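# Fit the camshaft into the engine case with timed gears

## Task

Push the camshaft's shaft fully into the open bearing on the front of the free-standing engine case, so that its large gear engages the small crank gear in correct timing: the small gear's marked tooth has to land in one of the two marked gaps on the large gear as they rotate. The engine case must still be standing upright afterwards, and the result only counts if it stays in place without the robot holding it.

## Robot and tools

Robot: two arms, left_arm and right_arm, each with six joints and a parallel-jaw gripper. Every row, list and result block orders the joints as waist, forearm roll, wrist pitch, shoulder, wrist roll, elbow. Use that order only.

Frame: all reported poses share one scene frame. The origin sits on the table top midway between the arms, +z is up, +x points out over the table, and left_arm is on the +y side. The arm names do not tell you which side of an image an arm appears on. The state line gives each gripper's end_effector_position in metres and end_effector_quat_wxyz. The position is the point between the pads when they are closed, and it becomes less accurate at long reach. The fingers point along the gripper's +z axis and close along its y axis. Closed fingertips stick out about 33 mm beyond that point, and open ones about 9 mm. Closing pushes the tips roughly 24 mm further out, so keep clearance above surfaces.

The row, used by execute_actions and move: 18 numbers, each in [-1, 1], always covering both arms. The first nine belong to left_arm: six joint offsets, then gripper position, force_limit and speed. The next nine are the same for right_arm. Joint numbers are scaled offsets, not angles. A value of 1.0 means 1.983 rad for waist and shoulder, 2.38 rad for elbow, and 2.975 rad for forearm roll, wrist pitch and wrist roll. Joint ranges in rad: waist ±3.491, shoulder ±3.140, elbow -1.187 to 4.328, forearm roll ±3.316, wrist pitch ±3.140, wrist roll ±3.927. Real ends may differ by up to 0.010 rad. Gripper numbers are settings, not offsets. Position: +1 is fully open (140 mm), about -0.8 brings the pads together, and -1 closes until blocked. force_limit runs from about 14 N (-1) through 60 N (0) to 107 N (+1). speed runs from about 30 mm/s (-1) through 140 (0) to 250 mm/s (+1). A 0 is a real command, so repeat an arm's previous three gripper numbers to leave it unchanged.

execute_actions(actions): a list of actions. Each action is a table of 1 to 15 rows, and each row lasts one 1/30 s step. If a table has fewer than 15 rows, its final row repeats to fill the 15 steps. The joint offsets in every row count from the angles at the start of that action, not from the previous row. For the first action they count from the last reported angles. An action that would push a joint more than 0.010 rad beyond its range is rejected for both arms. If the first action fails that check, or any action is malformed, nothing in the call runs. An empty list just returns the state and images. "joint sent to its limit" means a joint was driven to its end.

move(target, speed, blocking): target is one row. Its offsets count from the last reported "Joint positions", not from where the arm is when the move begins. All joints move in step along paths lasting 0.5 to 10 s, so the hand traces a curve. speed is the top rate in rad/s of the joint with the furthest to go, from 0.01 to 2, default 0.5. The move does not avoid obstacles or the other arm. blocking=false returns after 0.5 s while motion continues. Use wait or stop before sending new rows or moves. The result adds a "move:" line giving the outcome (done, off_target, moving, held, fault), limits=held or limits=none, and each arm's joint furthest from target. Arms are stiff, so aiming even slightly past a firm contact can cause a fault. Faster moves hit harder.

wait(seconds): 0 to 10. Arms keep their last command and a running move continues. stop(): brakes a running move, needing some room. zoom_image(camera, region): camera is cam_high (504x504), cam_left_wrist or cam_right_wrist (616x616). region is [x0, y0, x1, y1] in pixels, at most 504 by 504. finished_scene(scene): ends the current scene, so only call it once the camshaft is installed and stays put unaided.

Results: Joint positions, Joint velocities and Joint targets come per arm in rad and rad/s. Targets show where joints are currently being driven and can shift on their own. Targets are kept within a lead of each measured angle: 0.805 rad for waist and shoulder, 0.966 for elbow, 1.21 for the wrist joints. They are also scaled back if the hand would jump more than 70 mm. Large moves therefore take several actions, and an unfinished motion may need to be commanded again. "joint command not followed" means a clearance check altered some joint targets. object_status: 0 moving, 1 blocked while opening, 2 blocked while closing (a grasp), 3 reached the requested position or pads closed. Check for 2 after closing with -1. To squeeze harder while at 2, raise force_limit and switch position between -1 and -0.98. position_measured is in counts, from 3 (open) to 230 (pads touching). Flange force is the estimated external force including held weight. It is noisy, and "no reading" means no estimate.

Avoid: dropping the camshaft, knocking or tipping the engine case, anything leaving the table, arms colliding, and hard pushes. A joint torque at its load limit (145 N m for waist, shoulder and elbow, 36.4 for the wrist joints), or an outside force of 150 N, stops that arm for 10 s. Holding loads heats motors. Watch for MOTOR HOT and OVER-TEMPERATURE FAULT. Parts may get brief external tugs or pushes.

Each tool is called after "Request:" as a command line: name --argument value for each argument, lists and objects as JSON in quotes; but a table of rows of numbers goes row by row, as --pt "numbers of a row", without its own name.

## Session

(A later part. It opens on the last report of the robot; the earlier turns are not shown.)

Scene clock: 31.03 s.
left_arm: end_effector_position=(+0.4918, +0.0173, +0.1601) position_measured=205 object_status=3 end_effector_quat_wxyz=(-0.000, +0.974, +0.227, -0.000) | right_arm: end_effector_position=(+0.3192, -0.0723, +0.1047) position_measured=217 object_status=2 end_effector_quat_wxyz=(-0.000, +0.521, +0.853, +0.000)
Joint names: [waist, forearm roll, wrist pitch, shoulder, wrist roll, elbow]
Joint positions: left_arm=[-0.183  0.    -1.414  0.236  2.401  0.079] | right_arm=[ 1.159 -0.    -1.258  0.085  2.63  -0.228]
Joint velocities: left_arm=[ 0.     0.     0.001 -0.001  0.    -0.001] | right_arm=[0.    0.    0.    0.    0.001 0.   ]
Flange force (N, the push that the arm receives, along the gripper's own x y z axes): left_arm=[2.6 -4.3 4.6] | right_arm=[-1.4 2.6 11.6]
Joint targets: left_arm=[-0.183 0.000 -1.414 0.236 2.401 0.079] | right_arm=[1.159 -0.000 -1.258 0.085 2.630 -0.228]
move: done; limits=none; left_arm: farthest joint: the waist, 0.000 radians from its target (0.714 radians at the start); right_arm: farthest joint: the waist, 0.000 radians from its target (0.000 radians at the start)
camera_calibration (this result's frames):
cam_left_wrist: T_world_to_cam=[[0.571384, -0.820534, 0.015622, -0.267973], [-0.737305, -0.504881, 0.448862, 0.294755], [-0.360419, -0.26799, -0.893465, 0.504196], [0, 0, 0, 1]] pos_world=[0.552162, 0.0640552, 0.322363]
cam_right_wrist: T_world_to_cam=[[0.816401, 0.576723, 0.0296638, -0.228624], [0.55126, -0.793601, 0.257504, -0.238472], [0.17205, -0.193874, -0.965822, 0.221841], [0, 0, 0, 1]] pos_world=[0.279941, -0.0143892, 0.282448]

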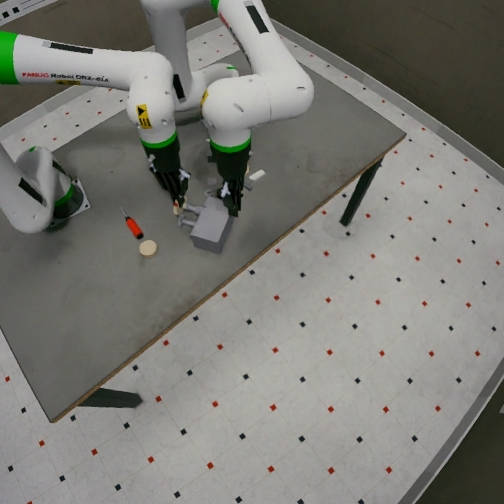

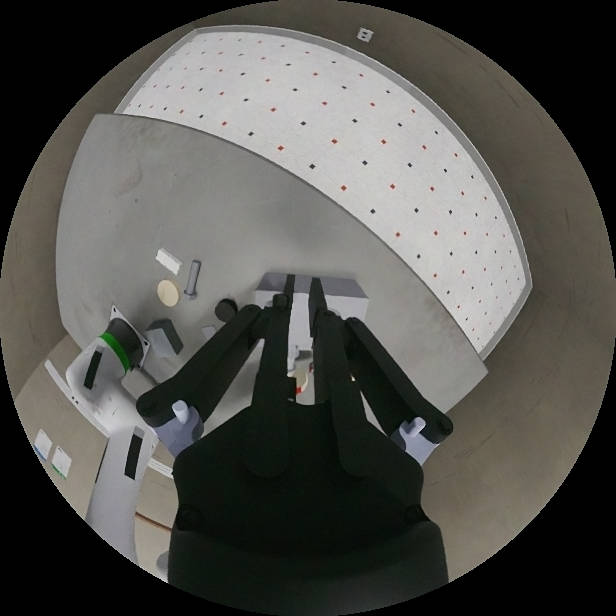

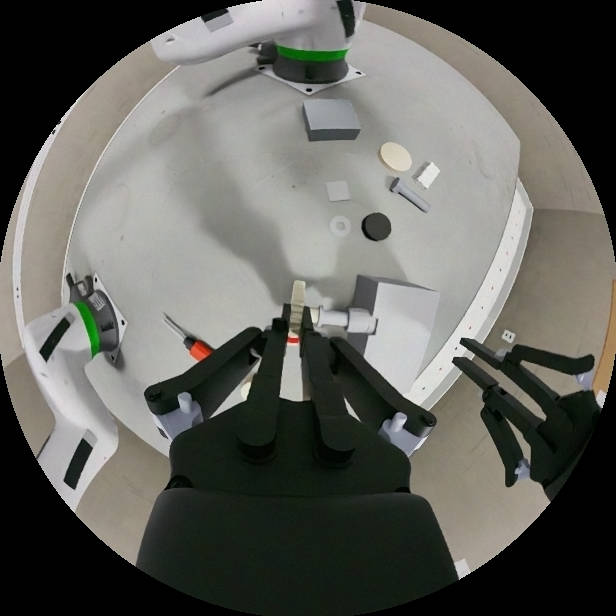

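Request:
move --target '[0,0,0.0605,0.024,0,-0.0557,-0.6,0,0,0,0,0.0003,0.00015,0,-0.00026,-0.98,0.3,-1]' --speed 0.15

Request:
move --target '[0,0,0,0,0,0,-0.6,0,0,-0.0077,0,-0.0011,0.0168,0.0051,0.0154,-0.98,0.3,-1]' --speed 0.02

Request:
zoom_image --camera "cam_right_wrist" --region '[280, 260, 460, 390]'

Scene clock: 32.77 s.
left_arm: end_effector_position=(+0.4917, +0.0173, +0.0800) position_measured=205 object_status=3 end_effector_quat_wxyz=(-0.000, +0.974, +0.227, -0.000) | right_arm: end_effector_position=(+0.3192, -0.0723, +0.1043) position_measured=217 object_status=2 end_effector_quat_wxyz=(-0.000, +0.521, +0.853, +0.000)
Joint names: [waist, forearm roll, wrist pitch, shoulder, wrist roll, elbow]
Joint positions: left_arm=[-0.183  0.    -1.234  0.283  2.401 -0.053] | right_arm=[ 1.159 -0.    -1.257  0.085  2.63  -0.228]
Joint velocities: left_arm=[-0.001  0.     0.     0.     0.001 -0.001] | right_arm=[ 0.     0.001  0.    -0.    -0.     0.   ]
Flange force (N, the push that the arm receives, along the gripper's own x y z axes): left_arm=[1.0 -6.3 3.8] | right_arm=[0.9 -6.5 -5.1]
Joint targets: left_arm=[-0.183 0.000 -1.234 0.283 2.401 -0.053] | right_arm=[1.159 -0.000 -1.257 0.085 2.630 -0.228]
move: done; limits=none; left_arm: farthest joint: the waist, 0.000 radians from its target (0.000 radians at the start); right_arm: farthest joint: the waist, 0.000 radians from its target (0.000 radians at the start)
camera_calibration (this result's frames):
cam_left_wrist: T_world_to_cam=[[0.571417, -0.820513, 0.0154873, -0.266669], [-0.737192, -0.504916, 0.449008, 0.33054], [-0.360597, -0.267988, -0.893394, 0.432732], [0, 0, 0, 1]] pos_world=[0.552093, 0.064057, 0.242315]
cam_right_wrist: T_world_to_cam=[[0.816402, 0.576724, 0.0296309, -0.228598], [0.551265, -0.793594, 0.257517, -0.23838], [0.172031, -0.193903, -0.965819, 0.221473], [0, 0, 0, 1]] pos_world=[0.279938, -0.0143948, 0.282063]

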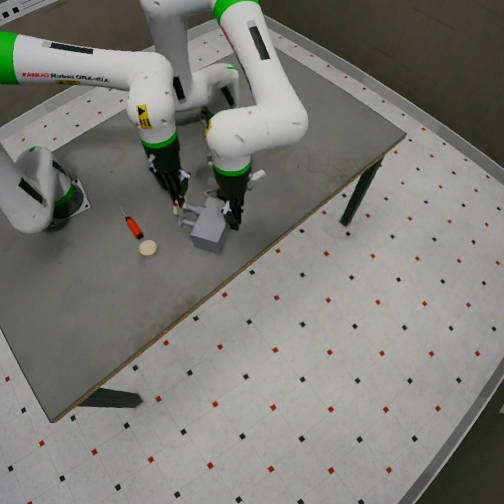

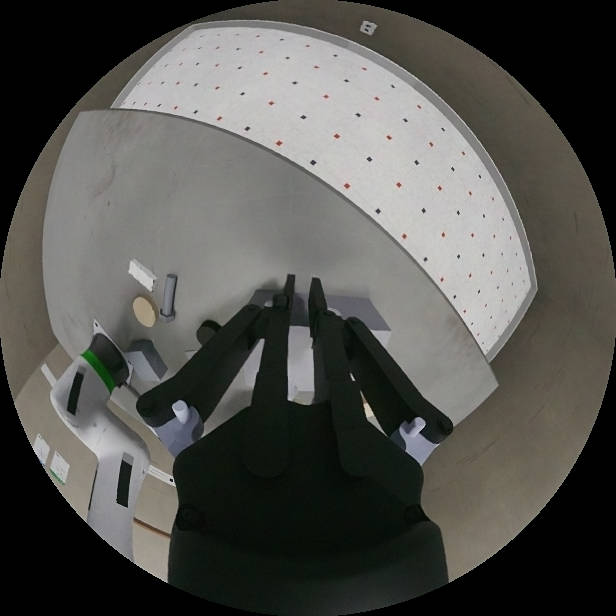

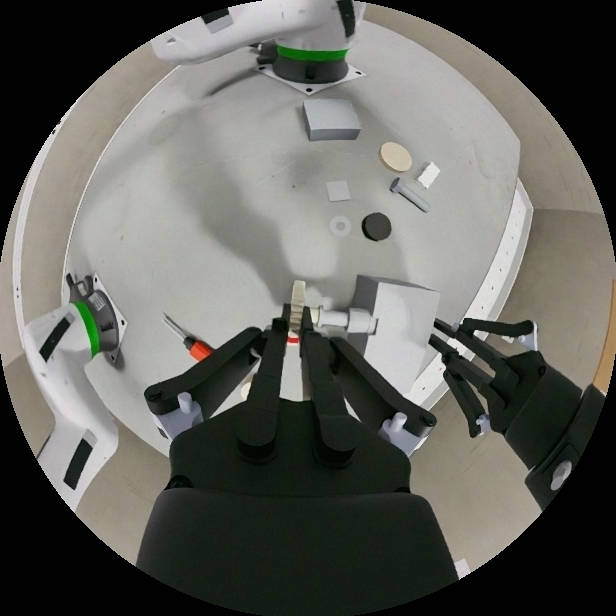

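Scene clock: 34.83 s.
left_arm: end_effector_position=(+0.4917, +0.0174, +0.0800) position_measured=205 object_status=3 end_effector_quat_wxyz=(-0.000, +0.974, +0.227, -0.000) | right_arm: end_effector_position=(+0.3315, -0.0662, +0.1043) position_measured=217 object_status=2 end_effector_quat_wxyz=(-0.000, +0.521, +0.853, +0.000)
Joint names: [waist, forearm roll, wrist pitch, shoulder, wrist roll, elbow]
Joint positions: left_arm=[-0.183  0.    -1.234  0.283  2.401 -0.053] | right_arm=[ 1.144 -0.    -1.26   0.119  2.645 -0.192]
Joint velocities: left_arm=[-0.002  0.     0.    -0.     0.     0.   ] | right_arm=[-0.001  0.002  0.001  0.    -0.001  0.   ]
Flange force (N, the push that the arm receives, along the gripper's own x y z axes): left_arm=[29.3 2.0 7.4] | right_arm=[2.8 -38.7 -24.7]
Joint targets: left_arm=[-0.183 0.000 -1.234 0.283 2.401 -0.053] | right_arm=[1.144 -0.000 -1.260 0.119 2.645 -0.192]
move: done; limits=none; left_arm: farthest joint: the waist, 0.000 radians from its target (0.000 radians at the start); right_arm: farthest joint: the waist, 0.000 radians from its target (0.015 radians at the start)
camera_calibration (this result's frames):
cam_left_wrist: T_world_to_cam=[[0.571403, -0.820522, 0.0155645, -0.266691], [-0.737277, -0.504917, 0.448866, 0.330648], [-0.360446, -0.267959, -0.893464, 0.432676], [0, 0, 0, 1]] pos_world=[0.552123, 0.0640629, 0.242315]
cam_right_wrist: T_world_to_cam=[[0.816476, 0.57663, 0.029415, -0.242219], [0.55122, -0.793633, 0.257495, -0.240319], [0.171824, -0.194024, -0.965832, 0.220554], [0, 0, 0, 1]] pos_world=[0.292338, -0.00826097, 0.282024]

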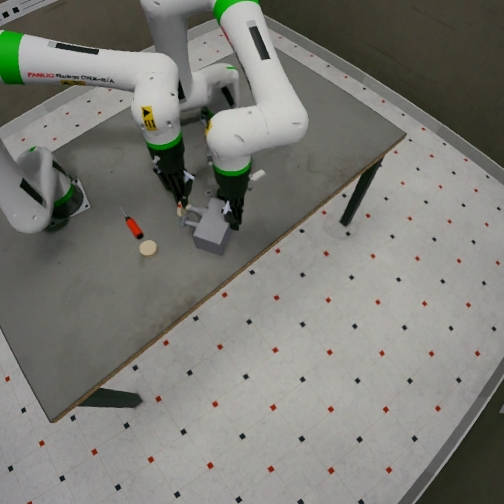

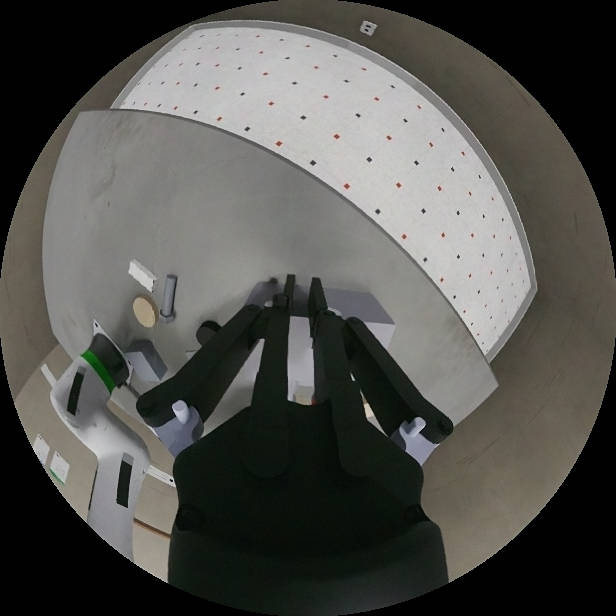

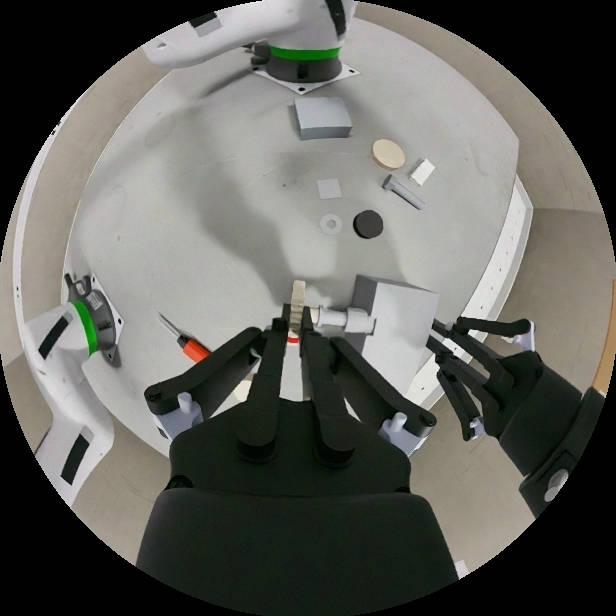

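Region (280, 260, 460, 390) of cam_right_wrist's 616x616 image, scaled by 2.800, with more detail than that image has.

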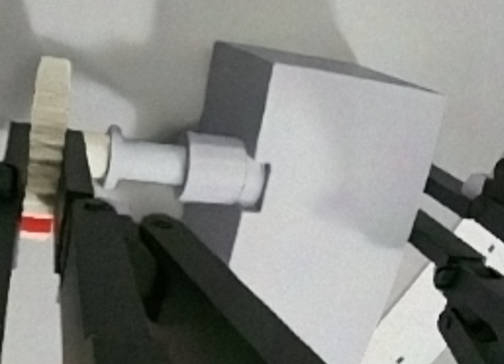

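Request:
move --target '[0,0,0,0,0,0,-0.6,0,0,0,0,-0.0007,-0.0004,0,0.0006,-0.62,0.3,-1]' --speed 0.02

Request:
move --target '[0,0,0,0,0,0,-0.6,0,0,-0.0038,0,-0.0007,0.0084,0.0025,0.0079,-0.62,0.3,-1]' --speed 0.015

Request:
zoom_image --camera "cam_right_wrist" --region '[280, 260, 460, 390]'

Scene clock: 35.73 s.
left_arm: end_effector_position=(+0.4917, +0.0174, +0.0800) position_measured=205 object_status=3 end_effector_quat_wxyz=(-0.000, +0.974, +0.227, -0.000) | right_arm: end_effector_position=(+0.3316, -0.0662, +0.1052) position_measured=208 object_status=3 end_effector_quat_wxyz=(-0.000, +0.521, +0.853, +0.000)
Joint names: [waist, forearm roll, wrist pitch, shoulder, wrist roll, elbow]
Joint positions: left_arm=[-0.183  0.    -1.234  0.283  2.401 -0.053] | right_arm=[ 1.144 -0.    -1.262  0.118  2.645 -0.19 ]
Joint velocities: left_arm=[ 0.001 -0.     0.001 -0.     0.    -0.001] | right_arm=[-0.    -0.001 -0.002  0.     0.002 -0.   ]
Flange force (N, the push that the arm receives, along the gripper's own x y z axes): left_arm=[12.1 -4.9 4.5] | right_arm=[0.5 -0.1 -1.2]
Joint targets: left_arm=[-0.183 0.000 -1.234 0.283 2.401 -0.053] | right_arm=[1.144 -0.000 -1.262 0.118 2.645 -0.190]
move: done; limits=none; left_arm: farthest joint: the waist, 0.000 radians from its target (0.000 radians at the start); right_arm: farthest joint: the waist, 0.000 radians from its target (0.000 radians at the start)
camera_calibration (this result's frames):
cam_left_wrist: T_world_to_cam=[[0.571403, -0.820522, 0.0155569, -0.266688], [-0.737273, -0.504919, 0.44887, 0.330644], [-0.360453, -0.267956, -0.893461, 0.432679], [0, 0, 0, 1]] pos_world=[0.552122, 0.0640636, 0.242314]
cam_right_wrist: T_world_to_cam=[[0.816549, 0.576515, 0.0296151, -0.242349], [0.551082, -0.79375, 0.25743, -0.240571], [0.171919, -0.193884, -0.965843, 0.221445], [0, 0, 0, 1]] pos_world=[0.292394, -0.00830048, 0.282989]

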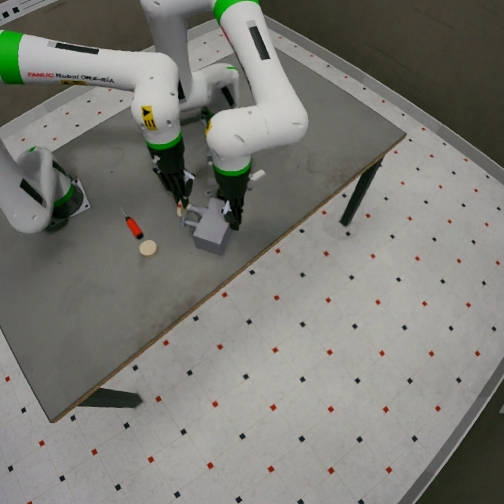

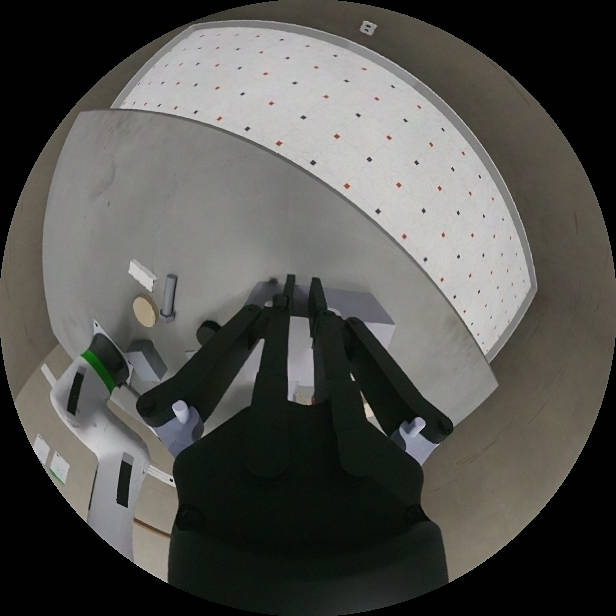

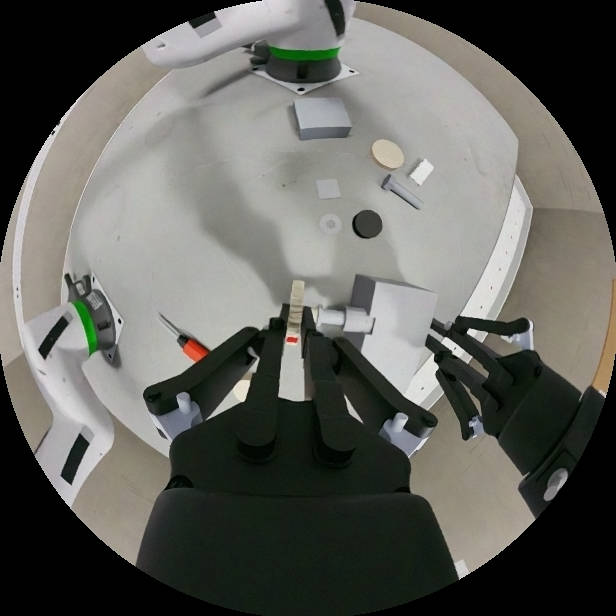

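Scene clock: 37.20 s.
left_arm: end_effector_position=(+0.4917, +0.0174, +0.0800) position_measured=205 object_status=3 end_effector_quat_wxyz=(-0.000, +0.974, +0.227, -0.000) | right_arm: end_effector_position=(+0.3379, -0.0631, +0.1052) position_measured=208 object_status=3 end_effector_quat_wxyz=(-0.000, +0.521, +0.853, +0.000)
Joint names: [waist, forearm roll, wrist pitch, shoulder, wrist roll, elbow]
Joint positions: left_arm=[-0.183  0.    -1.234  0.283  2.401 -0.053] | right_arm=[ 1.136 -0.    -1.264  0.134  2.652 -0.171]
Joint velocities: left_arm=[-0.001 -0.     0.     0.001  0.001  0.001] | right_arm=[-0.     0.001  0.001  0.    -0.001  0.   ]
Flange force (N, the push that the arm receives, along the gripper's own x y z axes): left_arm=[17.1 -3.4 5.8] | right_arm=[-0.9 -18.3 -5.0]
Joint targets: left_arm=[-0.183 0.000 -1.234 0.283 2.401 -0.053] | right_arm=[1.136 -0.000 -1.264 0.134 2.652 -0.171]
move: done; limits=none; left_arm: farthest joint: the waist, 0.000 radians from its target (0.000 radians at the start); right_arm: farthest joint: the waist, 0.000 radians from its target (0.007 radians at the start)
camera_calibration (this result's frames):
cam_left_wrist: T_world_to_cam=[[0.571403, -0.820522, 0.0155736, -0.266695], [-0.737282, -0.504916, 0.44886, 0.330652], [-0.360436, -0.267962, -0.893466, 0.432673], [0, 0, 0, 1]] pos_world=[0.552125, 0.0640621, 0.242315]
cam_right_wrist: T_world_to_cam=[[0.816598, 0.576444, 0.0296573, -0.249288], [0.551001, -0.7938, 0.257449, -0.241635], [0.171947, -0.193891, -0.965837, 0.220955], [0, 0, 0, 1]] pos_world=[0.298717, -0.00526808, 0.283008]

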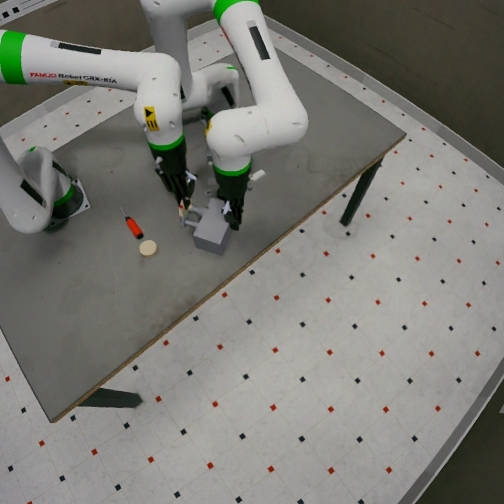

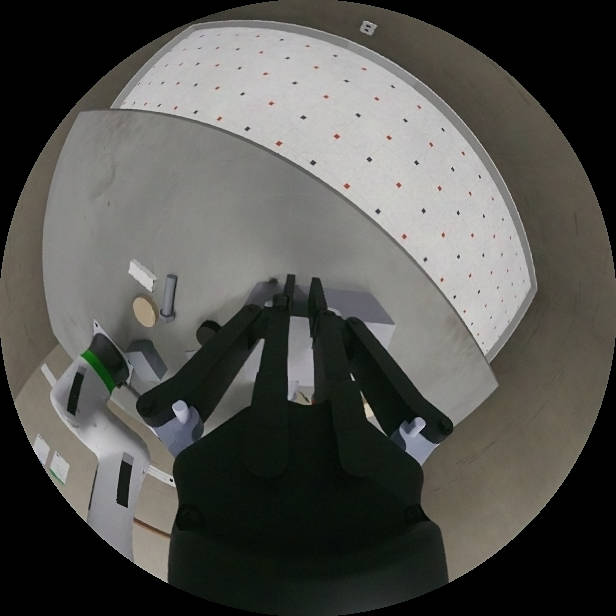

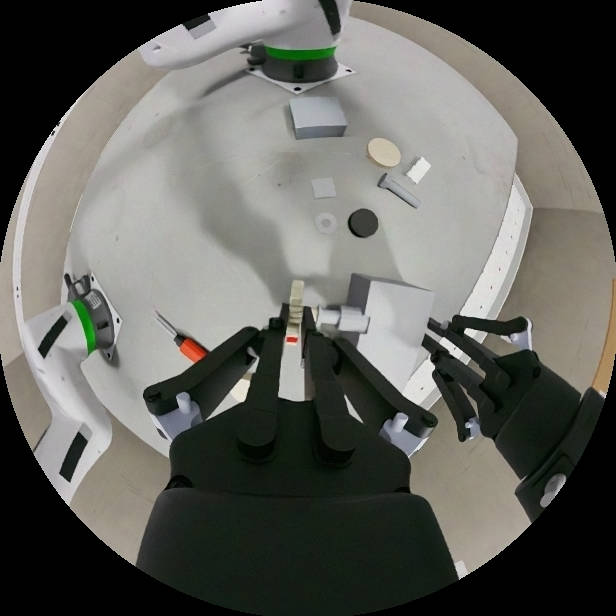

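Region (280, 260, 460, 390) of cam_right_wrist's 616x616 image, scaled by 2.800, with more detail than that image has.

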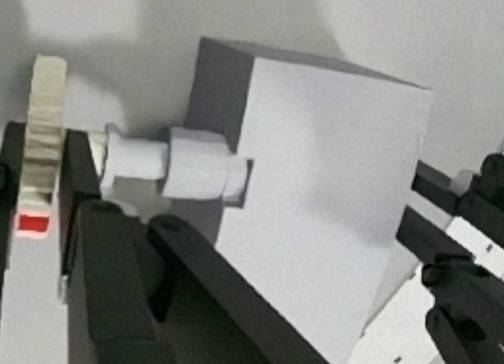

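Request:
move --target '[0,0,0,0,0,0,-0.6,0,0,-0.0035,0,-0.0006,0.007,-0.010,0.0067,-0.62,0.3,-1]' --speed 0.02

Request:
move --target '[0,0,0,0,0,0,-0.6,0,0,0,0,-0.0305,-0.013,0,0.0273,-0.5,0.3,0]' --speed 0.08

Request:
move --target '[0,0,0,0,0,0,-0.6,0,0,0.107,0,0.055,-0.131,-0.3,-0.179,-0.8,0.3,0]'

Scene clock: 39.23 s.
left_arm: end_effector_position=(+0.4917, +0.0174, +0.0800) position_measured=205 object_status=3 end_effector_quat_wxyz=(-0.000, +0.974, +0.227, -0.000) | right_arm: end_effector_position=(+0.3435, -0.0608, +0.1053) position_measured=208 object_status=3 end_effector_quat_wxyz=(-0.000, +0.537, +0.844, +0.000)
Joint names: [waist, forearm roll, wrist pitch, shoulder, wrist roll, elbow]
Joint positions: left_arm=[-0.183  0.    -1.234  0.283  2.401 -0.053] | right_arm=[ 1.129 -0.    -1.266  0.148  2.622 -0.155]
Joint velocities: left_arm=[ 0.    -0.    -0.001 -0.    -0.001 -0.001] | right_arm=[-0.     0.002  0.     0.     0.     0.   ]
Flange force (N, the push that the arm receives, along the gripper's own x y z axes): left_arm=[14.3 -4.5 7.7] | right_arm=[1.3 -11.2 -0.8]
Joint targets: left_arm=[-0.183 0.000 -1.234 0.283 2.401 -0.053] | right_arm=[1.129 -0.000 -1.266 0.148 2.622 -0.155]
move: done; limits=none; left_arm: farthest joint: the waist, 0.000 radians from its target (0.000 radians at the start); right_arm: farthest joint: the waist, 0.000 radians from its target (0.007 radians at the start)
camera_calibration (this result's frames):
cam_left_wrist: T_world_to_cam=[[0.571403, -0.820522, 0.0155736, -0.266695], [-0.737282, -0.504915, 0.44886, 0.330652], [-0.360437, -0.267962, -0.893466, 0.432673], [0, 0, 0, 1]] pos_world=[0.552125, 0.064062, 0.242315]
cam_right_wrist: T_world_to_cam=[[0.837181, 0.546102, 0.0299964, -0.264176], [0.521459, -0.81354, 0.257359, -0.233948], [0.164947, -0.199814, -0.96585, 0.222541], [0, 0, 0, 1]] pos_world=[0.30645, -0.00159198, 0.283074]

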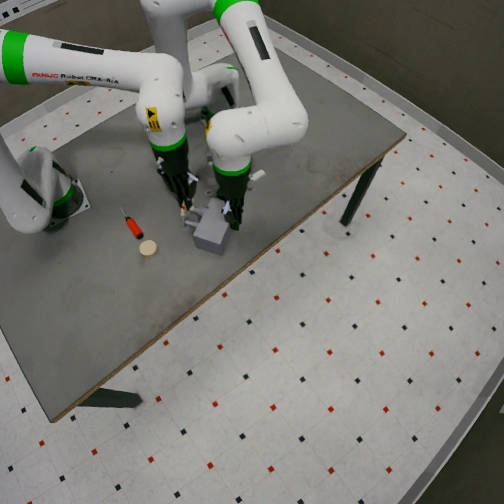

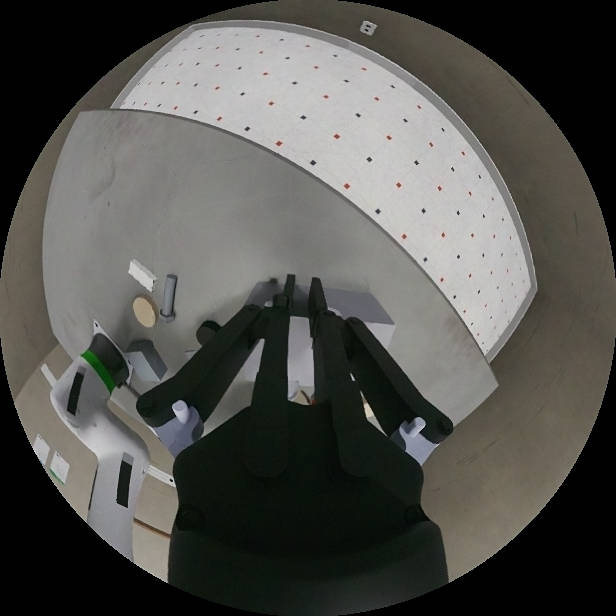

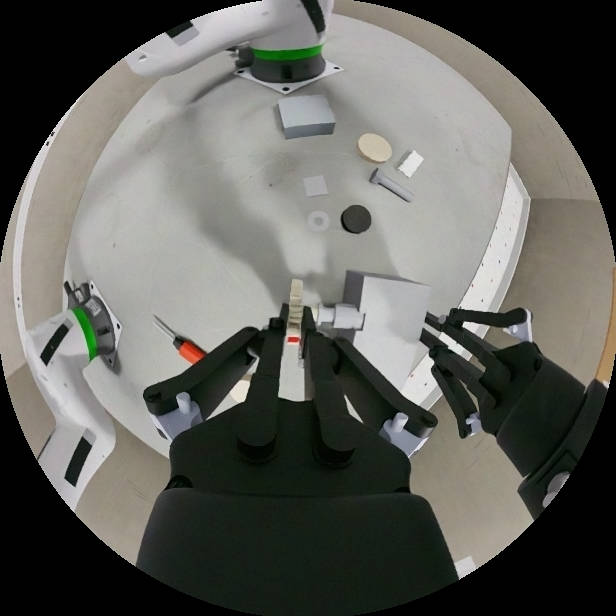

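Scene clock: 40.63 s.
left_arm: end_effector_position=(+0.4917, +0.0174, +0.0800) position_measured=205 object_status=3 end_effector_quat_wxyz=(-0.000, +0.974, +0.227, -0.000) | right_arm: end_effector_position=(+0.3433, -0.0613, +0.1444) position_measured=192 object_status=3 end_effector_quat_wxyz=(-0.000, +0.537, +0.844, +0.000)
Joint names: [waist, forearm roll, wrist pitch, shoulder, wrist roll, elbow]
Joint positions: left_arm=[-0.183  0.    -1.234  0.283  2.401 -0.053] | right_arm=[ 1.129 -0.    -1.357  0.123  2.622 -0.09 ]
Joint velocities: left_arm=[ 0.    -0.001  0.     0.    -0.     0.001] | right_arm=[-0.    -0.001 -0.001 -0.    -0.     0.   ]
Flange force (N, the push that the arm receives, along the gripper's own x y z axes): left_arm=[5.9 -4.0 4.5] | right_arm=[-0.6 0.5 -1.5]
Joint targets: left_arm=[-0.183 0.000 -1.234 0.283 2.401 -0.053] | right_arm=[1.129 -0.000 -1.357 0.123 2.622 -0.090]
move: done; limits=none; left_arm: farthest joint: the waist, 0.000 radians from its target (0.000 radians at the start); right_arm: farthest joint: the waist, 0.000 radians from its target (0.000 radians at the start)
camera_calibration (this result's frames):
cam_left_wrist: T_world_to_cam=[[0.571403, -0.820522, 0.0155736, -0.266695], [-0.737282, -0.504916, 0.44886, 0.330652], [-0.360437, -0.267962, -0.893466, 0.432673], [0, 0, 0, 1]] pos_world=[0.552125, 0.0640621, 0.242315]
cam_right_wrist: T_world_to_cam=[[0.837214, 0.546053, 0.0299913, -0.2649], [0.521415, -0.813573, 0.257343, -0.244209], [0.164923, -0.199813, -0.965855, 0.260305], [0, 0, 0, 1]] pos_world=[0.306182, -0.00202048, 0.322207]

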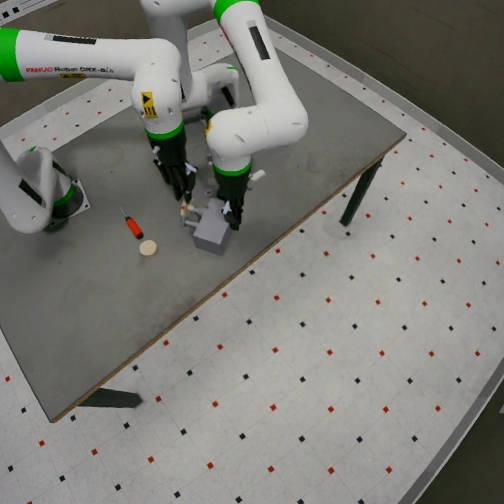

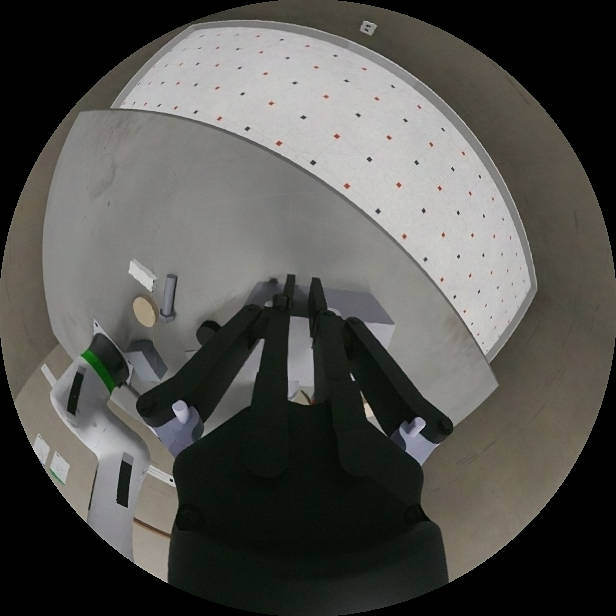

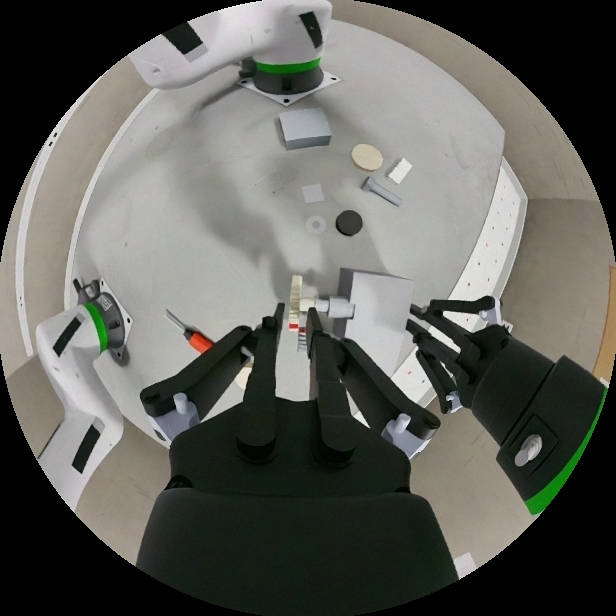

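Scene clock: 42.80 s.
left_arm: end_effector_position=(+0.4917, +0.0174, +0.0800) position_measured=205 object_status=3 end_effector_quat_wxyz=(-0.000, +0.974, +0.227, -0.000) | right_arm: end_effector_position=(+0.2195, -0.1064, +0.0754) position_measured=229 object_status=3 end_effector_quat_wxyz=(+0.000, +0.788, +0.616, -0.001)
Joint names: [waist, forearm roll, wrist pitch, shoulder, wrist roll, elbow]
Joint positions: left_arm=[-0.183  0.    -1.234  0.283  2.401 -0.053] | right_arm=[ 1.341 -0.    -1.193 -0.137  1.73  -0.516]
Joint velocities: left_arm=[-0.001  0.001  0.001  0.001  0.    -0.001] | right_arm=[ 0.001  0.     0.    -0.     0.    -0.   ]
Flange force (N, the push that the arm receives, along the gripper's own x y z axes): left_arm=[8.6 -4.8 2.5] | right_arm=[1.4 3.6 0.3]
Joint targets: left_arm=[-0.183 0.000 -1.234 0.283 2.401 -0.053] | right_arm=[1.341 -0.000 -1.193 -0.137 1.730 -0.517]
move: done; limits=none; left_arm: farthest joint: the waist, 0.000 radians from its target (0.000 radians at the start); right_arm: farthest joint: the waist, 0.000 radians from its target (0.212 radians at the start)
camera_calibration (this result's frames):
cam_left_wrist: T_world_to_cam=[[0.571403, -0.820522, 0.0155736, -0.266695], [-0.737282, -0.504916, 0.448861, 0.330652], [-0.360437, -0.267962, -0.893466, 0.432673], [0, 0, 0, 1]] pos_world=[0.552125, 0.0640621, 0.242315]
cam_right_wrist: T_world_to_cam=[[0.994365, -0.102118, 0.0284564, -0.237868], [-0.106006, -0.959934, 0.259403, -0.0766966], [0.000826538, -0.260958, -0.96535, 0.234462], [0, 0, 0, 1]] pos_world=[0.228204, -0.0367297, 0.253002]

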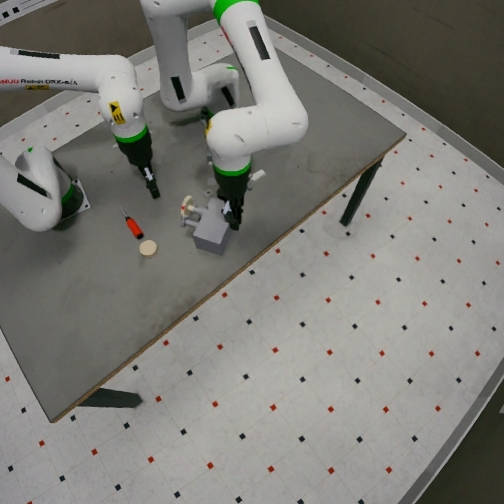

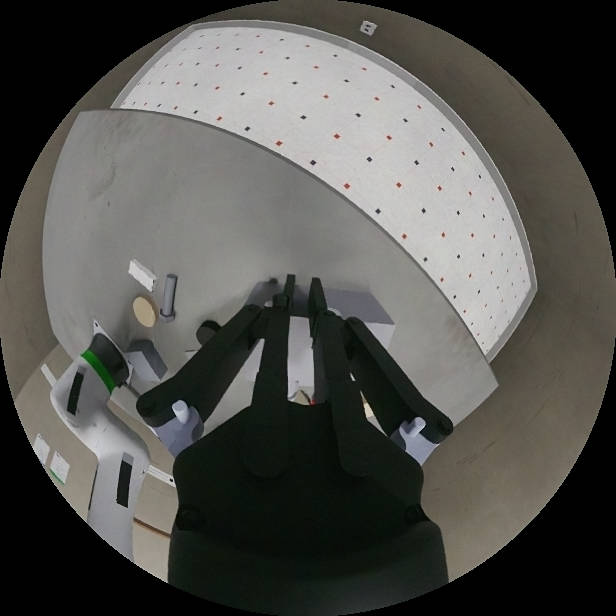

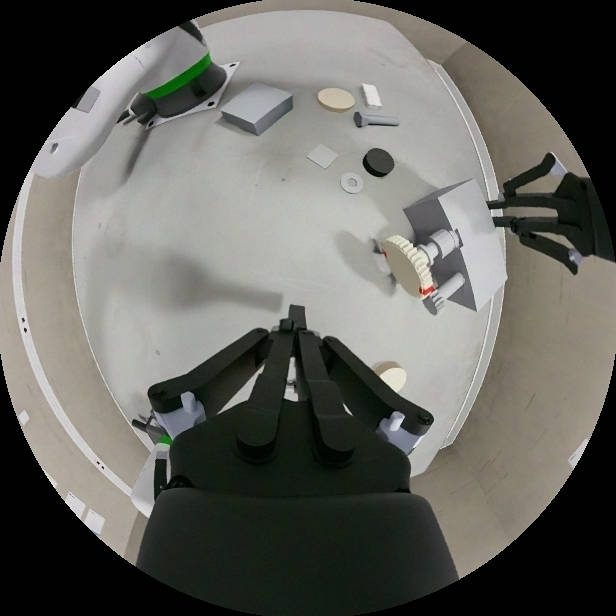

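Request:
move --target '[0,0,0,0,0,0,-0.6,0,0,0,0,0,0,-0.85,0,-0.8,0.3,0]' --speed 1.5

Request:
zoom_image --camera "cam_right_wrist" --region '[120, 210, 270, 350]'

Scene clock: 45.27 s.
left_arm: end_effector_position=(+0.4917, +0.0174, +0.0800) position_measured=205 object_status=3 end_effector_quat_wxyz=(-0.000, +0.974, +0.227, -0.000) | right_arm: end_effector_position=(+0.2195, -0.1065, +0.0754) position_measured=229 object_status=3 end_effector_quat_wxyz=(+0.001, +0.825, -0.565, -0.000)
Joint names: [waist, forearm roll, wrist pitch, shoulder, wrist roll, elbow]
Joint positions: left_arm=[-0.183  0.    -1.234  0.283  2.401 -0.053] | right_arm=[ 1.341 -0.    -1.193 -0.137 -0.799 -0.517]
Joint velocities: left_arm=[ 0.001 -0.     0.     0.    -0.001 -0.   ] | right_arm=[ 0.    -0.001  0.003 -0.    -0.    -0.   ]
Flange force (N, the push that the arm receives, along the gripper's own x y z axes): left_arm=[2.5 -10.0 6.7] | right_arm=[0.1 -3.8 -1.8]
Joint targets: left_arm=[-0.183 0.000 -1.234 0.283 2.401 -0.053] | right_arm=[1.341 -0.000 -1.193 -0.137 -0.799 -0.516]
move: done; limits=none; left_arm: farthest joint: the waist, 0.000 radians from its target (0.000 radians at the start); right_arm: farthest joint: the elbow, 0.001 radians from its target (0.001 radians at the start)
camera_calibration (this result's frames):
cam_left_wrist: T_world_to_cam=[[0.571403, -0.820522, 0.0155738, -0.266695], [-0.737282, -0.504916, 0.44886, 0.330652], [-0.360436, -0.267962, -0.893466, 0.432673], [0, 0, 0, 1]] pos_world=[0.552125, 0.064062, 0.242315]
cam_right_wrist: T_world_to_cam=[[-0.872078, -0.488396, 0.0308146, 0.130441], [-0.465251, 0.84698, 0.257229, 0.194656], [-0.151729, 0.209987, -0.965859, 0.318108], [0, 0, 0, 1]] pos_world=[0.252584, -0.167961, 0.253156]

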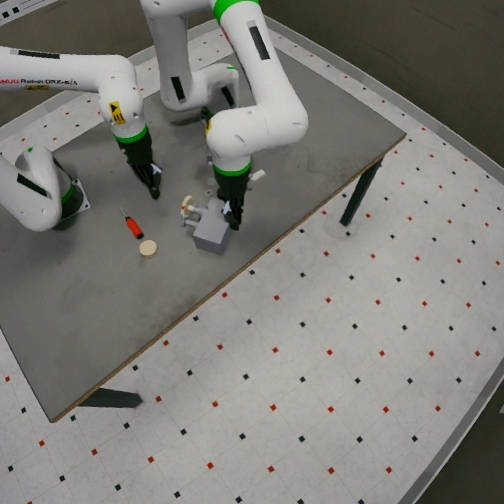

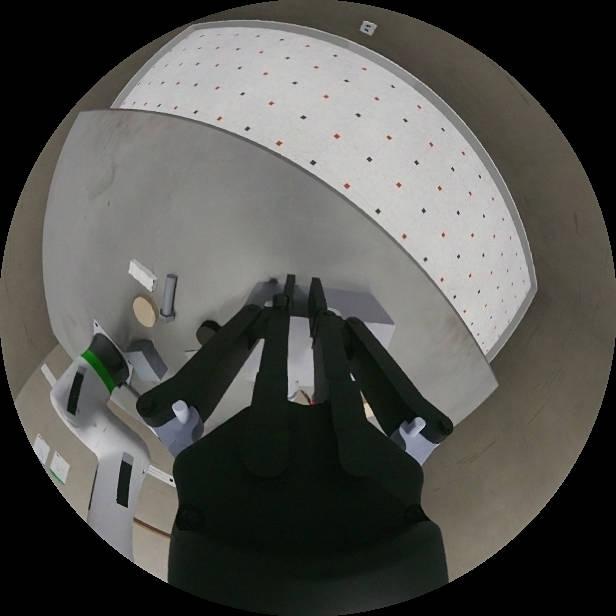

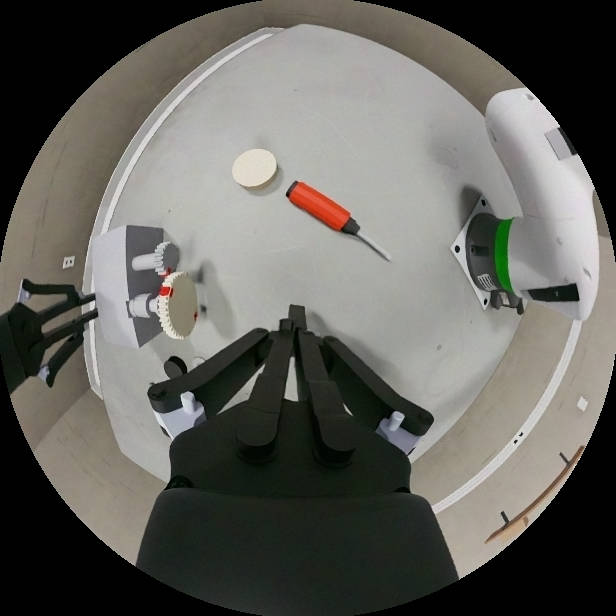

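Region (120, 210, 270, 350) of cam_right_wrist's 616x616 image, scaled by 3.360, with more detail than that image has; it fills the top 470 rows of this view, and the rest is white.

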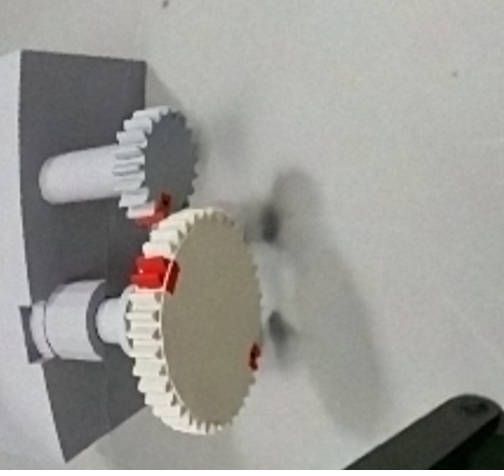

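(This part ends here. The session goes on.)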